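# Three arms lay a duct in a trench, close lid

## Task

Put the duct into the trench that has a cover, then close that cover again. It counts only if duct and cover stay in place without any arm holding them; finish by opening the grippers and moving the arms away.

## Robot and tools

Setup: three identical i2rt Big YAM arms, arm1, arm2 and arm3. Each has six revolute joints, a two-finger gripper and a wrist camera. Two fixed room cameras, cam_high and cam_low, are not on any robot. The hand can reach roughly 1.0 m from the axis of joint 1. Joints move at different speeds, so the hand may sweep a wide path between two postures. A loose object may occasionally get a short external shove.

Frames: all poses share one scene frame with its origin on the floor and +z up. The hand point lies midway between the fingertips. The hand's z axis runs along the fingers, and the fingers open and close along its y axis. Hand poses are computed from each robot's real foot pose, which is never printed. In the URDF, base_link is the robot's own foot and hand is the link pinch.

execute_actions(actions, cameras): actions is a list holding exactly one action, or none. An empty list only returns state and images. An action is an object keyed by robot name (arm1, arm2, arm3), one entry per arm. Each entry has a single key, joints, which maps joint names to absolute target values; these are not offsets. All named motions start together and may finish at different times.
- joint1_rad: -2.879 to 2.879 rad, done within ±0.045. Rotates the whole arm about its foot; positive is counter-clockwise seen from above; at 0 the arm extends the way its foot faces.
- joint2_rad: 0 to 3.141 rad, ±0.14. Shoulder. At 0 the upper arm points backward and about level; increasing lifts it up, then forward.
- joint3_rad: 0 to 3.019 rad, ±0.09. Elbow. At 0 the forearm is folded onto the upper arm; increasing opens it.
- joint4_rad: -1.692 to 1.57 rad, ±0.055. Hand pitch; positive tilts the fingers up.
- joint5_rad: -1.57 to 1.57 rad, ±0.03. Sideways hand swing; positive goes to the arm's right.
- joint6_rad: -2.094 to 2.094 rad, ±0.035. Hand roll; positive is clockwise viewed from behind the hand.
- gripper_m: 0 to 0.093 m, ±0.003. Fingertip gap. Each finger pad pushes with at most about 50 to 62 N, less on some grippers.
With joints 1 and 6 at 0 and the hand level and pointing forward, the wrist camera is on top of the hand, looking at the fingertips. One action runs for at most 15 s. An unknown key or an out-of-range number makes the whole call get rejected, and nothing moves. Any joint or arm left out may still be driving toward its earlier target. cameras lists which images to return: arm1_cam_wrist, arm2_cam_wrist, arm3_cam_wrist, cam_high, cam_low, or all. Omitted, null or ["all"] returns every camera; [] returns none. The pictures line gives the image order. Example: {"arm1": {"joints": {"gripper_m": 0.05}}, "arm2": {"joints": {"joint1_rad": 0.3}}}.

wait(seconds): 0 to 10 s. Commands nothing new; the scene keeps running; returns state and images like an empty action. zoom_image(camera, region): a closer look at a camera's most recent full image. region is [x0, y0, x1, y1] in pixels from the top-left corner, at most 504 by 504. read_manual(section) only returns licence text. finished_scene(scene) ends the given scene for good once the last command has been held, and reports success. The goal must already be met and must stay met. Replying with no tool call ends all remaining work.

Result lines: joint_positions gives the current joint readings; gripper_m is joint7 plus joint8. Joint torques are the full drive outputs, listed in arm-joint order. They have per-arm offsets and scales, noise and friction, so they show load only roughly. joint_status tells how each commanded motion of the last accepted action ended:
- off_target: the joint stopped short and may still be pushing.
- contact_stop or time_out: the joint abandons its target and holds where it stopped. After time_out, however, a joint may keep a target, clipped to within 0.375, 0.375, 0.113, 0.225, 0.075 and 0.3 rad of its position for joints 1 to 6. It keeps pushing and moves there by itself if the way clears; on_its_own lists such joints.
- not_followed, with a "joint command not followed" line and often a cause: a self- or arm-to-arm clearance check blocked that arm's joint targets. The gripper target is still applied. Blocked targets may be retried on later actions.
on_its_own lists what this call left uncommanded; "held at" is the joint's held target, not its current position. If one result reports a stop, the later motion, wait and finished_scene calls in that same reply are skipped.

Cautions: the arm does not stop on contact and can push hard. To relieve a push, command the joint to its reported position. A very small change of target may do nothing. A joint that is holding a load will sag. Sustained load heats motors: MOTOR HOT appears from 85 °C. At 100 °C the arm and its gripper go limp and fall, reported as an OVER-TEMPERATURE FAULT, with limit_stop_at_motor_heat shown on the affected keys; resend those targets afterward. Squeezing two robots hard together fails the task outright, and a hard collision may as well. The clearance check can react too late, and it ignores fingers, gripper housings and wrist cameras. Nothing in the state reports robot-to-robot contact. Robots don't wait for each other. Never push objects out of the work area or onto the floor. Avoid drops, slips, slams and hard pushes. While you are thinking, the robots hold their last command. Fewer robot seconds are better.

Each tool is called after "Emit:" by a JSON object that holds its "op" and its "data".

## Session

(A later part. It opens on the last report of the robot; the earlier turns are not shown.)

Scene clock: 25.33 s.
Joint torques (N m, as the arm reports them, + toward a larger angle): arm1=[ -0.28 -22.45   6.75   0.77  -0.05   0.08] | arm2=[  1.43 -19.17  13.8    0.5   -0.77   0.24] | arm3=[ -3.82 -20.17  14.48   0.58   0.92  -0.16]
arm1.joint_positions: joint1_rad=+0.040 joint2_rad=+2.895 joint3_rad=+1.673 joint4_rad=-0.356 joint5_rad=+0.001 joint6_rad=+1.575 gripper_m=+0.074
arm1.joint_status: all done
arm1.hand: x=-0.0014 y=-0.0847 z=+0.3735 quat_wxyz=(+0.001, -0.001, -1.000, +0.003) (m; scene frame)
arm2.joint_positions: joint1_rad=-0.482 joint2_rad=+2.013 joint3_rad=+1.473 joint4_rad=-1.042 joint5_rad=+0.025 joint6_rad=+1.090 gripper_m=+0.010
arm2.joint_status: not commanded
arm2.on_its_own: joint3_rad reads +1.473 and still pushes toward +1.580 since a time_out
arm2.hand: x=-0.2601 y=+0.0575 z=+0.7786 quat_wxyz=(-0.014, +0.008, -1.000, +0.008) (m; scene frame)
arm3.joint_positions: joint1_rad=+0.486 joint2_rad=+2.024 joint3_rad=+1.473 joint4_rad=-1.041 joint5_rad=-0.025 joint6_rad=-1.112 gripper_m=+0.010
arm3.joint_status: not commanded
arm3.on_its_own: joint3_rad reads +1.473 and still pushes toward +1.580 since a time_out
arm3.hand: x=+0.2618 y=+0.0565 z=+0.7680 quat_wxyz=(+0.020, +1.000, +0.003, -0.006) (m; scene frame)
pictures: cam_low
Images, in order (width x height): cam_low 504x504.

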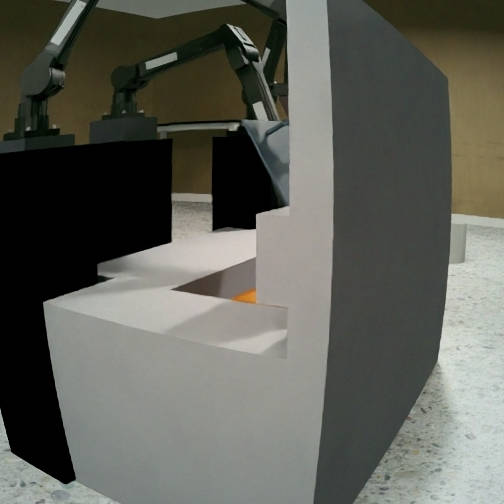

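The duct is on the floor of the trench. Release and rise.

Emit:
{"op": "execute_actions", "data": {"actions": [{"arm1":{"joints":{"gripper_m":0.093}}}], "cameras": ["arm1_cam_wrist"]}}

Emit:
{"op": "execute_actions", "data": {"actions": [{"arm1":{"joints":{"joint2_rad":2.78,"joint3_rad":1.60,"joint4_rad":-0.36}}}], "cameras": ["arm1_cam_wrist"]}}

Scene clock: 26.30 s.
Joint torques (N m, as the arm reports them, + toward a larger angle): arm1=[ -0.15 -22.99   6.33   0.81  -0.06   0.03] | arm2=[  2.32 -19.75  13.69   0.37  -0.84   0.25] | arm3=[ -3.87 -20.12  14.46   0.58   0.93  -0.17]
arm1.joint_positions: joint1_rad=+0.040 joint2_rad=+2.895 joint3_rad=+1.679 joint4_rad=-0.356 joint5_rad=+0.001 joint6_rad=+1.575 gripper_m=+0.093
arm1.joint_status: all done
arm1.hand: x=-0.0014 y=-0.0810 z=+0.3743 quat_wxyz=(+0.001, -0.001, -1.000, +0.000) (m; scene frame)
arm2.joint_positions: joint1_rad=-0.482 joint2_rad=+2.013 joint3_rad=+1.473 joint4_rad=-1.042 joint5_rad=+0.025 joint6_rad=+1.090 gripper_m=+0.010
arm2.joint_status: not commanded
arm2.on_its_own: joint3_rad reads +1.473 and still pushes toward +1.580 since a time_out
arm2.hand: x=-0.2601 y=+0.0575 z=+0.7786 quat_wxyz=(-0.014, +0.008, -1.000, +0.008) (m; scene frame)
arm3.joint_positions: joint1_rad=+0.486 joint2_rad=+2.024 joint3_rad=+1.473 joint4_rad=-1.041 joint5_rad=-0.025 joint6_rad=-1.112 gripper_m=+0.010
arm3.joint_status: not commanded
arm3.on_its_own: joint3_rad reads +1.473 and still pushes toward +1.580 since a time_out
arm3.hand: x=+0.2618 y=+0.0565 z=+0.7680 quat_wxyz=(+0.020, +1.000, +0.003, -0.006) (m; scene frame)
pictures: arm1_cam_wrist
Images, in order (width x height): arm1_cam_wrist 616x616.

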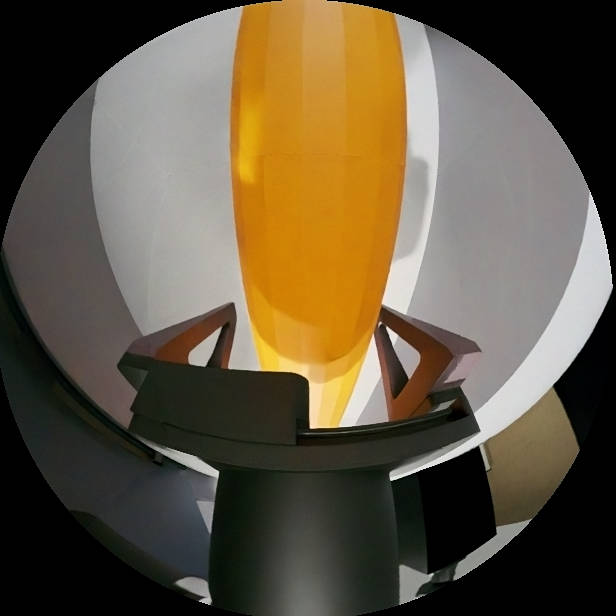

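Scene clock: 27.33 s.
Joint torques (N m, as the arm reports them, + toward a larger angle): arm1=[ -0.1  -22.79   4.58   0.45  -0.05   0.03] | arm2=[  1.37 -19.12  13.64   0.4   -0.82   0.25] | arm3=[ -3.84 -20.07  14.47   0.59   0.93  -0.16]
arm1.joint_positions: joint1_rad=+0.040 joint2_rad=+2.788 joint3_rad=+1.602 joint4_rad=-0.356 joint5_rad=+0.001 joint6_rad=+1.575 gripper_m=+0.093
arm1.joint_status: all done
arm1.hand: x=-0.0013 y=-0.0682 z=+0.4193 quat_wxyz=(+0.001, -0.001, -1.000, -0.015) (m; scene frame)
arm2.joint_positions: joint1_rad=-0.482 joint2_rad=+2.013 joint3_rad=+1.473 joint4_rad=-1.042 joint5_rad=+0.025 joint6_rad=+1.090 gripper_m=+0.010
arm2.joint_status: not commanded
arm2.on_its_own: joint3_rad reads +1.473 and still pushes toward +1.580 since a time_out
arm2.hand: x=-0.2601 y=+0.0575 z=+0.7786 quat_wxyz=(-0.014, +0.008, -1.000, +0.008) (m; scene frame)
arm3.joint_positions: joint1_rad=+0.486 joint2_rad=+2.024 joint3_rad=+1.473 joint4_rad=-1.041 joint5_rad=-0.025 joint6_rad=-1.112 gripper_m=+0.010
arm3.joint_status: not commanded
arm3.on_its_own: joint3_rad reads +1.473 and still pushes toward +1.580 since a time_out
arm3.hand: x=+0.2618 y=+0.0565 z=+0.7680 quat_wxyz=(+0.020, +1.000, +0.003, -0.006) (m; scene frame)
pictures: arm1_cam_wrist
Images, in order (width x height): arm1_cam_wrist 616x616.

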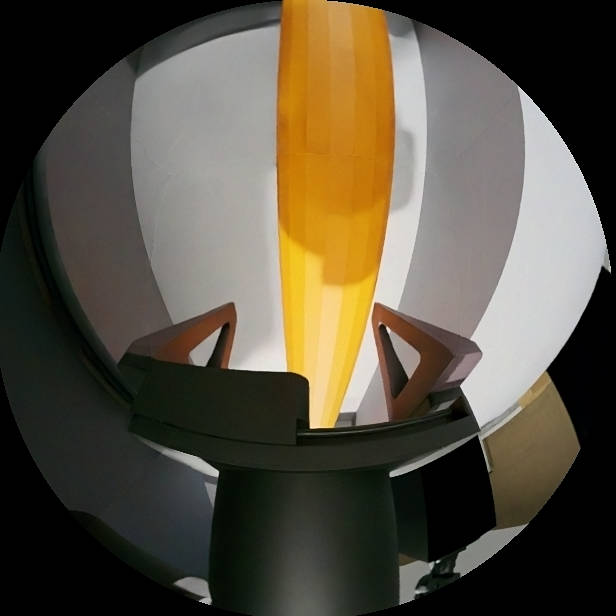

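Emit:
{"op": "execute_actions", "data": {"actions": [{"arm1":{"joints":{"joint2_rad":2.58,"joint3_rad":1.38,"joint4_rad":-0.37}}}], "cameras": []}}

Emit:
{"op": "execute_actions", "data": {"actions": [{"arm1":{"joints":{"joint2_rad":2.35,"joint3_rad":1.05,"joint4_rad":-0.36}}}], "cameras": ["cam_high"]}}

Scene clock: 28.87 s.
Joint torques (N m, as the arm reports them, + toward a larger angle): arm1=[ -0.35 -20.93   4.24   0.15  -0.06   0.07] | arm2=[  2.39 -19.4   13.64   0.45  -0.84   0.26] | arm3=[ -3.88 -20.12  14.45   0.58   0.93  -0.16]
arm1.joint_positions: joint1_rad=+0.040 joint2_rad=+2.580 joint3_rad=+1.386 joint4_rad=-0.361 joint5_rad=+0.001 joint6_rad=+1.575 gripper_m=+0.093
arm1.joint_status: all done
arm1.hand: x=-0.0011 y=-0.0968 z=+0.4946 quat_wxyz=(+0.001, -0.001, -1.000, -0.008) (m; scene frame)
arm2.joint_positions: joint1_rad=-0.482 joint2_rad=+2.013 joint3_rad=+1.473 joint4_rad=-1.042 joint5_rad=+0.025 joint6_rad=+1.090 gripper_m=+0.010
arm2.joint_status: not commanded
arm2.on_its_own: joint3_rad reads +1.473 and still pushes toward +1.580 since a time_out
arm2.hand: x=-0.2601 y=+0.0575 z=+0.7786 quat_wxyz=(-0.014, +0.008, -1.000, +0.008) (m; scene frame)
arm3.joint_positions: joint1_rad=+0.486 joint2_rad=+2.024 joint3_rad=+1.473 joint4_rad=-1.041 joint5_rad=-0.025 joint6_rad=-1.112 gripper_m=+0.010
arm3.joint_status: not commanded
arm3.on_its_own: joint3_rad reads +1.473 and still pushes toward +1.580 since a time_out
arm3.hand: x=+0.2618 y=+0.0565 z=+0.7680 quat_wxyz=(+0.020, +1.000, +0.003, -0.006) (m; scene frame)
pictures: none
No camera images: the call's "cameras" was empty. Leave "cameras" out to get every camera's image.

Scene clock: 30.00 s.
Joint torques (N m, as the arm reports them, + toward a larger angle): arm1=[ -0.36 -17.22   3.62   0.45  -0.07   0.06] | arm2=[  2.22 -18.89  13.49   0.36  -0.89   0.27] | arm3=[ -3.82 -20.11  14.48   0.59   0.93  -0.16]
arm1.joint_positions: joint1_rad=+0.040 joint2_rad=+2.347 joint3_rad=+1.051 joint4_rad=-0.361 joint5_rad=+0.001 joint6_rad=+1.575 gripper_m=+0.093
arm1.joint_status: all done
arm1.hand: x=-0.0007 y=-0.2013 z=+0.5616 quat_wxyz=(+0.001, -0.001, -0.999, +0.042) (m; scene frame)
arm2.joint_positions: joint1_rad=-0.482 joint2_rad=+2.013 joint3_rad=+1.473 joint4_rad=-1.042 joint5_rad=+0.025 joint6_rad=+1.090 gripper_m=+0.010
arm2.joint_status: not commanded
arm2.on_its_own: joint3_rad reads +1.473 and still pushes toward +1.580 since a time_out
arm2.hand: x=-0.2601 y=+0.0575 z=+0.7786 quat_wxyz=(-0.014, +0.008, -1.000, +0.008) (m; scene frame)
arm3.joint_positions: joint1_rad=+0.486 joint2_rad=+2.024 joint3_rad=+1.473 joint4_rad=-1.041 joint5_rad=-0.025 joint6_rad=-1.112 gripper_m=+0.010
arm3.joint_status: not commanded
arm3.on_its_own: joint3_rad reads +1.473 and still pushes toward +1.580 since a time_out
arm3.hand: x=+0.2618 y=+0.0565 z=+0.7680 quat_wxyz=(+0.020, +1.000, +0.003, -0.006) (m; scene frame)
pictures: cam_high
Images, in order (width x height): cam_high 504x504.

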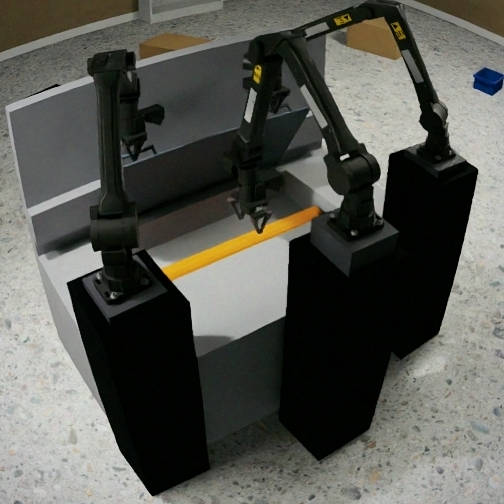

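Emit:
{"op": "execute_actions", "data": {"actions": [{"arm1":{"joints":{"joint2_rad":1.6,"joint3_rad":0.6,"joint4_rad":-0.5}},"arm2":{"joints":{"joint1_rad":-0.52,"joint2_rad":1.91,"joint3_rad":1.30,"joint4_rad":-0.85,"joint6_rad":1.04}},"arm3":{"joints":{"joint1_rad":0.525,"joint2_rad":1.91,"joint3_rad":1.30,"joint4_rad":-0.85,"joint6_rad":-1.055}}}], "cameras": ["cam_high","cam_low"]}}

Scene clock: 32.00 s.
Joint torques (N m, as the arm reports them, + toward a larger angle): arm1=[  0.18 -11.35   6.08   0.39  -0.07   0.02] | arm2=[  1.34 -17.55   7.62   2.06  -0.23   0.11] | arm3=[ -2.56 -18.64   8.39   1.77   0.19   0.02]
arm1.joint_positions: joint1_rad=+0.040 joint2_rad=+1.607 joint3_rad=+0.608 joint4_rad=-0.492 joint5_rad=+0.001 joint6_rad=+1.575 gripper_m=+0.093
arm1.joint_status: all done
arm1.hand: x=-0.0001 y=-0.2903 z=+0.7612 quat_wxyz=(+0.001, -0.001, -0.999, -0.041) (m; scene frame)
arm2.joint_positions: joint1_rad=-0.539 joint2_rad=+1.956 joint3_rad=+1.272 joint4_rad=-0.893 joint5_rad=+0.008 joint6_rad=+1.037 gripper_m=+0.010
arm2.joint_status: all done
arm2.hand: x=-0.2583 y=+0.0012 z=+0.7457 quat_wxyz=(-0.007, +0.006, -1.000, +0.002) (m; scene frame)
arm3.joint_positions: joint1_rad=+0.543 joint2_rad=+1.964 joint3_rad=+1.265 joint4_rad=-0.886 joint5_rad=-0.006 joint6_rad=-1.057 gripper_m=+0.010
arm3.joint_status: all done
arm3.hand: x=+0.2610 y=-0.0009 z=+0.7361 quat_wxyz=(+0.012, +1.000, +0.004, +0.000) (m; scene frame)
pictures: cam_high, cam_low
Images, in order (width x height): cam_high 504x504, cam_low 504x504.

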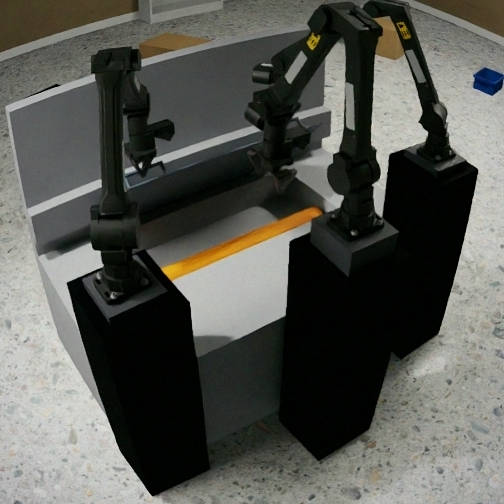

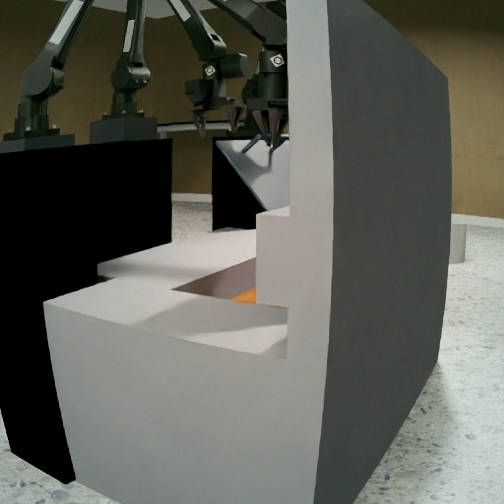

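Emit:
{"op": "execute_actions", "data": {"actions": [{"arm1":{"joints":{"joint2_rad":1.1,"joint3_rad":0.5,"joint4_rad":-0.6}},"arm2":{"joints":{"joint1_rad":-0.60,"joint2_rad":1.92,"joint3_rad":1.08,"joint4_rad":-0.65,"joint6_rad":0.97}},"arm3":{"joints":{"joint1_rad":0.605,"joint2_rad":1.92,"joint3_rad":1.08,"joint4_rad":-0.65,"joint6_rad":-0.984}}}], "cameras": ["cam_low"]}}

Emit:
{"op": "execute_actions", "data": {"actions": [{"arm2":{"joints":{"joint1_rad":-0.675,"joint2_rad":2.045,"joint3_rad":0.945,"joint4_rad":-0.405,"joint6_rad":0.90}},"arm3":{"joints":{"joint1_rad":0.68,"joint2_rad":2.045,"joint3_rad":0.945,"joint4_rad":-0.405,"joint6_rad":-0.913}}}], "cameras": ["cam_high","cam_low"]}}

Scene clock: 33.73 s.
Joint torques (N m, as the arm reports them, + toward a larger angle): arm1=[-0.28 -5.98 10.98  0.75 -0.06  0.03] | arm2=[  0.27 -15.31   6.24   0.96  -0.12   0.11] | arm3=[ -1.9  -16.39   6.78   0.72   0.01   0.01]
arm1.joint_positions: joint1_rad=+0.040 joint2_rad=+1.105 joint3_rad=+0.489 joint4_rad=-0.592 joint5_rad=+0.001 joint6_rad=+1.575 gripper_m=+0.093
arm1.joint_status: all done
arm1.hand: x=+0.0002 y=-0.3086 z=+0.8697 quat_wxyz=(+0.001, -0.002, -0.983, -0.181) (m; scene frame)
arm2.joint_positions: joint1_rad=-0.611 joint2_rad=+1.953 joint3_rad=+1.060 joint4_rad=-0.668 joint5_rad=+0.004 joint6_rad=+0.966 gripper_m=+0.010
arm2.joint_status: all done
arm2.hand: x=-0.2566 y=-0.0625 z=+0.6895 quat_wxyz=(-0.010, +0.006, -1.000, -0.005) (m; scene frame)
arm3.joint_positions: joint1_rad=+0.615 joint2_rad=+1.961 joint3_rad=+1.052 joint4_rad=-0.658 joint5_rad=-0.001 joint6_rad=-0.985 gripper_m=+0.010
arm3.joint_status: all done
arm3.hand: x=+0.2607 y=-0.0660 z=+0.6814 quat_wxyz=(+0.004, +1.000, +0.004, -0.002) (m; scene frame)
pictures: cam_low
Images, in order (width x height): cam_low 504x504.

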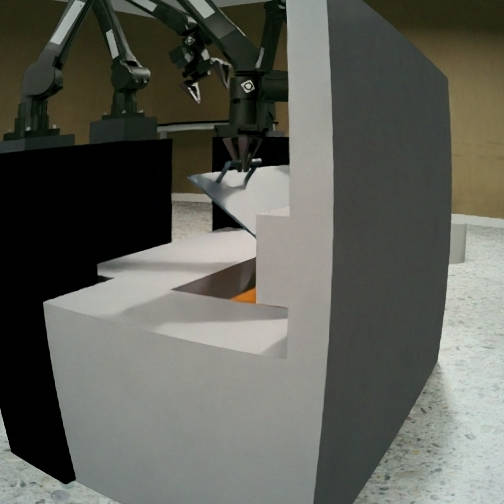

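Scene clock: 34.70 s.
Joint torques (N m, as the arm reports them, + toward a larger angle): arm1=[-0.24 -5.86 10.84  0.92 -0.04  0.02] | arm2=[  1.35 -16.3    3.59   0.72  -0.14   0.12] | arm3=[ -2.02 -16.65   4.19   0.64   0.06  -0.01]
arm1.joint_positions: joint1_rad=+0.040 joint2_rad=+1.105 joint3_rad=+0.489 joint4_rad=-0.592 joint5_rad=+0.001 joint6_rad=+1.575 gripper_m=+0.093
arm1.joint_status: not commanded
arm1.hand: x=+0.0002 y=-0.3086 z=+0.8697 quat_wxyz=(+0.001, -0.002, -0.983, -0.181) (m; scene frame)
arm2.joint_positions: joint1_rad=-0.687 joint2_rad=+2.096 joint3_rad=+0.935 joint4_rad=-0.415 joint5_rad=+0.007 joint6_rad=+0.890 gripper_m=+0.010
arm2.joint_status: all done
arm2.hand: x=-0.2551 y=-0.1195 z=+0.6044 quat_wxyz=(-0.007, +0.005, -1.000, +0.001) (m; scene frame)
arm3.joint_positions: joint1_rad=+0.691 joint2_rad=+2.100 joint3_rad=+0.928 joint4_rad=-0.411 joint5_rad=-0.003 joint6_rad=-0.911 gripper_m=+0.010
arm3.joint_status: all done
arm3.hand: x=+0.2610 y=-0.1246 z=+0.5998 quat_wxyz=(+0.010, +1.000, +0.005, +0.002) (m; scene frame)
pictures: cam_high, cam_low
Images, in order (width x height): cam_high 504x504, cam_low 504x504.

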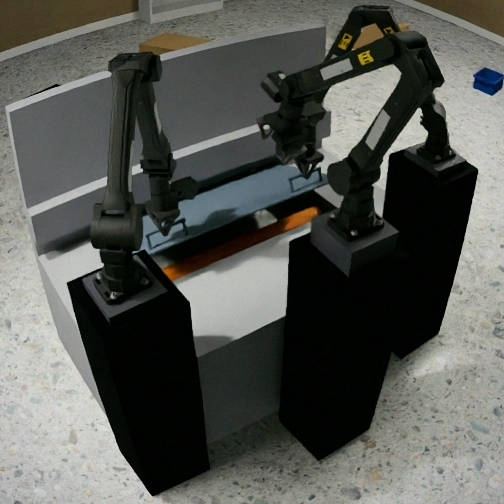

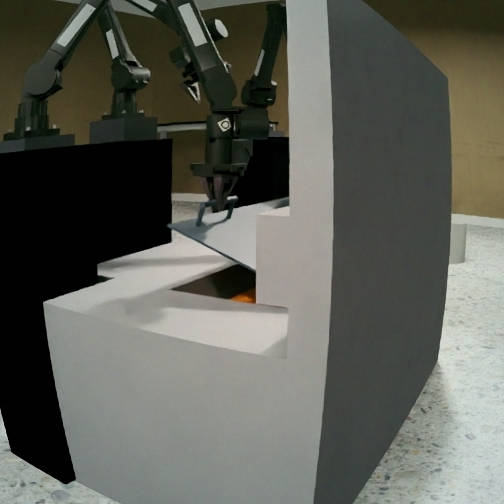

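Emit:
{"op": "execute_actions", "data": {"actions": [{"arm2":{"joints":{"joint1_rad":-0.72,"joint2_rad":2.22,"joint3_rad":0.92,"joint4_rad":-0.22,"joint6_rad":0.857}},"arm3":{"joints":{"joint1_rad":0.725,"joint2_rad":2.22,"joint3_rad":0.92,"joint4_rad":-0.22,"joint6_rad":-0.87}}}], "cameras": ["cam_low"]}}

Emit:
{"op": "execute_actions", "data": {"actions": [{"arm2":{"joints":{"joint1_rad":-0.74,"joint2_rad":2.325,"joint3_rad":0.945,"joint4_rad":-0.13,"joint6_rad":0.845}},"arm3":{"joints":{"joint1_rad":0.745,"joint2_rad":2.325,"joint3_rad":0.945,"joint4_rad":-0.13,"joint6_rad":-0.858}}}], "cameras": ["cam_high","cam_low"]}}

Scene clock: 36.20 s.
Joint torques (N m, as the arm reports them, + toward a larger angle): arm1=[-0.39 -6.22 10.91  0.99 -0.05  0.02] | arm2=[  0.58 -16.39   2.62   0.15  -0.13   0.05] | arm3=[ -1.27 -15.54   2.67   0.31   0.01   0.01]
arm1.joint_positions: joint1_rad=+0.040 joint2_rad=+1.105 joint3_rad=+0.489 joint4_rad=-0.592 joint5_rad=+0.001 joint6_rad=+1.575 gripper_m=+0.093
arm1.joint_status: not commanded
arm1.hand: x=+0.0002 y=-0.3086 z=+0.8697 quat_wxyz=(+0.001, -0.002, -0.983, -0.181) (m; scene frame)
arm2.joint_positions: joint1_rad=-0.727 joint2_rad=+2.257 joint3_rad=+0.910 joint4_rad=-0.214 joint5_rad=+0.005 joint6_rad=+0.850 gripper_m=+0.010
arm2.joint_status: all done
arm2.hand: x=-0.2547 y=-0.1446 z=+0.5385 quat_wxyz=(-0.011, +0.006, -1.000, -0.005) (m; scene frame)
arm3.joint_positions: joint1_rad=+0.730 joint2_rad=+2.261 joint3_rad=+0.906 joint4_rad=-0.216 joint5_rad=-0.002 joint6_rad=-0.871 gripper_m=+0.010
arm3.joint_status: all done
arm3.hand: x=+0.2618 y=-0.1506 z=+0.5350 quat_wxyz=(+0.005, +1.000, +0.004, -0.001) (m; scene frame)
pictures: cam_low
Images, in order (width x height): cam_low 504x504.

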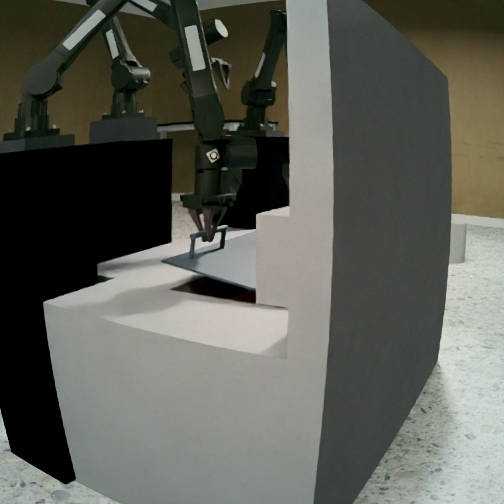

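Scene clock: 37.00 s.
Joint torques (N m, as the arm reports them, + toward a larger angle): arm1=[-0.14 -6.08 10.91  0.96 -0.07  0.01] | arm2=[  0.03 -15.19   2.67   0.35  -0.02   0.17] | arm3=[ -0.89 -15.36   2.47   0.57  -0.1    0.  ]
arm1.joint_positions: joint1_rad=+0.040 joint2_rad=+1.105 joint3_rad=+0.489 joint4_rad=-0.592 joint5_rad=+0.001 joint6_rad=+1.575 gripper_m=+0.093
arm1.joint_status: not commanded
arm1.hand: x=+0.0002 y=-0.3086 z=+0.8697 quat_wxyz=(+0.001, -0.002, -0.983, -0.181) (m; scene frame)
arm2.joint_positions: joint1_rad=-0.740 joint2_rad=+2.355 joint3_rad=+0.930 joint4_rad=-0.131 joint5_rad=+0.002 joint6_rad=+0.837 gripper_m=+0.010
arm2.joint_status: all done
arm2.hand: x=-0.2540 y=-0.1517 z=+0.5031 quat_wxyz=(-0.012, +0.006, -1.000, -0.008) (m; scene frame)
arm3.joint_positions: joint1_rad=+0.743 joint2_rad=+2.359 joint3_rad=+0.925 joint4_rad=-0.134 joint5_rad=+0.001 joint6_rad=-0.857 gripper_m=+0.010
arm3.joint_status: all done
arm3.hand: x=+0.2618 y=-0.1584 z=+0.4999 quat_wxyz=(+0.003, +1.000, +0.004, -0.001) (m; scene frame)
pictures: cam_high, cam_low
Images, in order (width x height): cam_high 504x504, cam_low 504x504.

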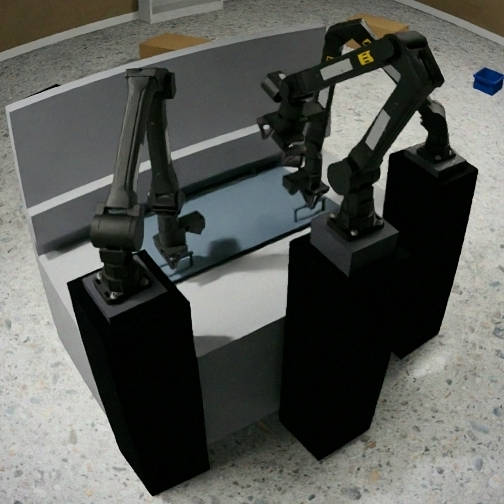

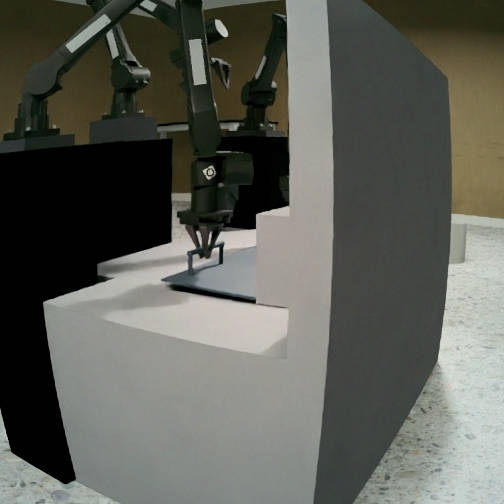

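Emit:
{"op": "execute_actions", "data": {"actions": [{"arm2":{"joints":{"joint2_rad":2.385,"joint3_rad":0.95,"joint4_rad":-0.115}},"arm3":{"joints":{"joint2_rad":2.39,"joint3_rad":0.95,"joint4_rad":-0.115}}}], "cameras": ["cam_high","cam_low"]}}

Scene clock: 37.90 s.
Joint torques (N m, as the arm reports them, + toward a larger angle): arm1=[-0.23 -6.08 10.94  0.9  -0.08  0.01] | arm2=[  0.39 -13.5    1.45   0.26  -0.11   0.14] | arm3=[ -1.03 -14.02   1.56   0.37   0.03  -0.03]
arm1.joint_positions: joint1_rad=+0.040 joint2_rad=+1.105 joint3_rad=+0.489 joint4_rad=-0.592 joint5_rad=+0.001 joint6_rad=+1.575 gripper_m=+0.093
arm1.joint_status: not commanded
arm1.hand: x=+0.0002 y=-0.3086 z=+0.8697 quat_wxyz=(+0.001, -0.002, -0.983, -0.181) (m; scene frame)
arm2.joint_positions: joint1_rad=-0.742 joint2_rad=+2.395 joint3_rad=+0.945 joint4_rad=-0.112 joint5_rad=+0.005 joint6_rad=+0.836 gripper_m=+0.010
arm2.joint_status: all done
arm2.hand: x=-0.2545 y=-0.1541 z=+0.4890 quat_wxyz=(-0.011, +0.005, -1.000, -0.004) (m; scene frame)
arm3.joint_positions: joint1_rad=+0.745 joint2_rad=+2.399 joint3_rad=+0.941 joint4_rad=-0.115 joint5_rad=-0.002 joint6_rad=-0.856 gripper_m=+0.010
arm3.joint_status: all done
arm3.hand: x=+0.2622 y=-0.1610 z=+0.4859 quat_wxyz=(+0.006, +1.000, +0.004, -0.001) (m; scene frame)
pictures: cam_high, cam_low
Images, in order (width x height): cam_high 504x504, cam_low 504x504.

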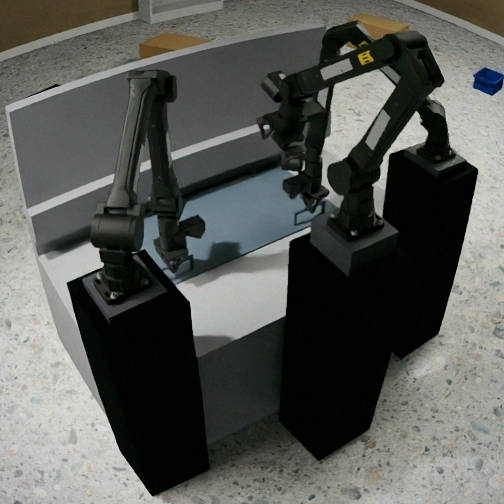

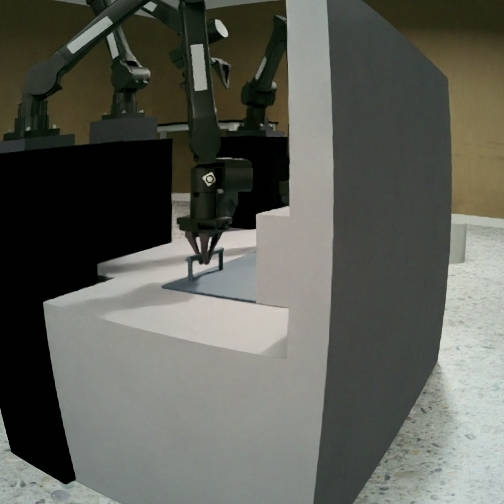

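The lid is shut. Release and move clear.

Emit:
{"op": "execute_actions", "data": {"actions": [{"arm2":{"joints":{"gripper_m":0.06}},"arm3":{"joints":{"gripper_m":0.06}}}], "cameras": []}}

Emit:
{"op": "execute_actions", "data": {"actions": [{"arm2":{"joints":{"joint2_rad":2.25,"joint3_rad":0.89,"joint4_rad":-0.2}},"arm3":{"joints":{"joint2_rad":2.25,"joint3_rad":0.89,"joint4_rad":-0.2}}}], "cameras": ["cam_low"]}}

Emit:
{"op": "execute_actions", "data": {"actions": [{"arm2":{"joints":{"joint1_rad":-0.4,"joint2_rad":1.7,"joint3_rad":0.8,"joint4_rad":-0.6}},"arm3":{"joints":{"joint1_rad":0.4,"joint2_rad":1.7,"joint3_rad":0.8,"joint4_rad":-0.6}}}], "cameras": ["cam_high","cam_low"]}}

Scene clock: 39.10 s.
Joint torques (N m, as the arm reports them, + toward a larger angle): arm1=[-0.04 -6.26 10.88  0.86 -0.09  0.04] | arm2=[  0.85 -13.23   1.41   0.29  -0.07   0.1 ] | arm3=[ -1.3  -13.97   1.55   0.36   0.02  -0.01]
arm1.joint_positions: joint1_rad=+0.040 joint2_rad=+1.105 joint3_rad=+0.489 joint4_rad=-0.592 joint5_rad=+0.001 joint6_rad=+1.575 gripper_m=+0.093
arm1.joint_status: not commanded
arm1.hand: x=+0.0002 y=-0.3086 z=+0.8697 quat_wxyz=(+0.001, -0.002, -0.983, -0.181) (m; scene frame)
arm2.joint_positions: joint1_rad=-0.742 joint2_rad=+2.395 joint3_rad=+0.945 joint4_rad=-0.112 joint5_rad=+0.003 joint6_rad=+0.836 gripper_m=+0.060
arm2.joint_status: all done
arm2.hand: x=-0.2547 y=-0.1539 z=+0.4890 quat_wxyz=(-0.010, +0.005, -1.000, -0.005) (m; scene frame)
arm3.joint_positions: joint1_rad=+0.745 joint2_rad=+2.399 joint3_rad=+0.941 joint4_rad=-0.115 joint5_rad=-0.002 joint6_rad=-0.855 gripper_m=+0.060
arm3.joint_status: all done
arm3.hand: x=+0.2621 y=-0.1608 z=+0.4859 quat_wxyz=(+0.006, +1.000, +0.004, +0.000) (m; scene frame)
pictures: none
No camera images: the call's "cameras" was empty. Leave "cameras" out to get every camera's image.

Scene clock: 40.07 s.
Joint torques (N m, as the arm reports them, + toward a larger angle): arm1=[-0.1  -6.08 10.92  0.87 -0.07 -0.02] | arm2=[  0.51 -13.34   1.95  -0.1   -0.08   0.12] | arm3=[ -1.04 -12.98   1.78   0.1    0.03  -0.02]
arm1.joint_positions: joint1_rad=+0.040 joint2_rad=+1.105 joint3_rad=+0.489 joint4_rad=-0.592 joint5_rad=+0.001 joint6_rad=+1.575 gripper_m=+0.093
arm1.joint_status: not commanded
arm1.hand: x=+0.0002 y=-0.3086 z=+0.8697 quat_wxyz=(+0.001, -0.002, -0.983, -0.181) (m; scene frame)
arm2.joint_positions: joint1_rad=-0.742 joint2_rad=+2.262 joint3_rad=+0.886 joint4_rad=-0.193 joint5_rad=+0.003 joint6_rad=+0.836 gripper_m=+0.060
arm2.joint_status: all done
arm2.hand: x=-0.2582 y=-0.1574 z=+0.5345 quat_wxyz=(-0.008, +0.005, -1.000, -0.002) (m; scene frame)
arm3.joint_positions: joint1_rad=+0.745 joint2_rad=+2.252 joint3_rad=+0.886 joint4_rad=-0.192 joint5_rad=-0.002 joint6_rad=-0.855 gripper_m=+0.060
arm3.joint_status: all done
arm3.hand: x=+0.2593 y=-0.1571 z=+0.5367 quat_wxyz=(+0.000, +1.000, +0.004, -0.005) (m; scene frame)
pictures: cam_low
Images, in order (width x height): cam_low 504x504.

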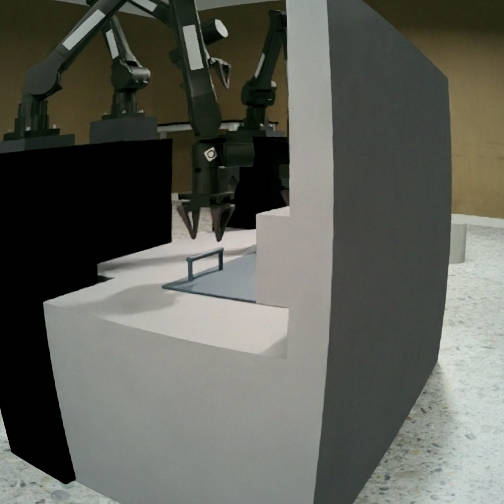

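Scene clock: 41.37 s.
Joint torques (N m, as the arm reports them, + toward a larger angle): arm1=[ 0.   -6.32 10.9   0.85 -0.07  0.02] | arm2=[ -0.89 -10.96   5.1   -0.04   0.04   0.11] | arm3=[-0.26 -9.97  5.5   0.08 -0.06 -0.01]
arm1.joint_positions: joint1_rad=+0.040 joint2_rad=+1.105 joint3_rad=+0.489 joint4_rad=-0.592 joint5_rad=+0.001 joint6_rad=+1.575 gripper_m=+0.093
arm1.joint_status: not commanded
arm1.hand: x=+0.0002 y=-0.3086 z=+0.8697 quat_wxyz=(+0.001, -0.002, -0.983, -0.181) (m; scene frame)
arm2.joint_positions: joint1_rad=-0.390 joint2_rad=+1.702 joint3_rad=+0.795 joint4_rad=-0.590 joint5_rad=+0.001 joint6_rad=+0.837 gripper_m=+0.060
arm2.joint_status: all done
arm2.hand: x=-0.3760 y=-0.0848 z=+0.7260 quat_wxyz=(-0.026, +0.180, -0.983, -0.033) (m; scene frame)
arm3.joint_positions: joint1_rad=+0.390 joint2_rad=+1.694 joint3_rad=+0.792 joint4_rad=-0.589 joint5_rad=+0.000 joint6_rad=-0.855 gripper_m=+0.060
arm3.joint_status: all done
arm3.hand: x=+0.3792 y=-0.0846 z=+0.7271 quat_wxyz=(-0.030, +0.984, -0.173, -0.020) (m; scene frame)
pictures: cam_high, cam_low
Images, in order (width x height): cam_high 504x504, cam_low 504x504.

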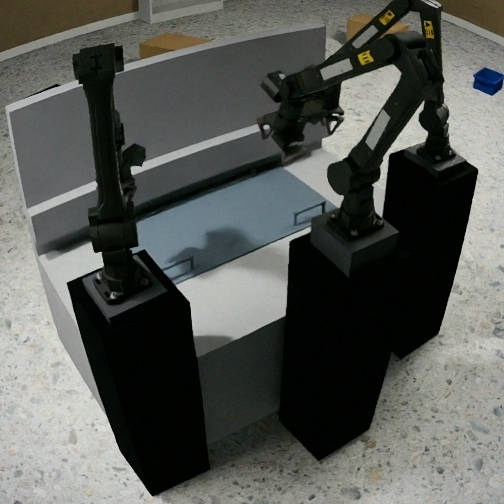

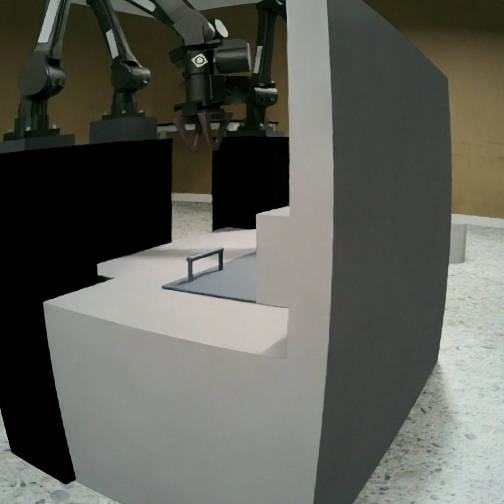

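Emit:
{"op": "finished_scene", "data": {"scene": 2}}

The scene is finished: the task was done.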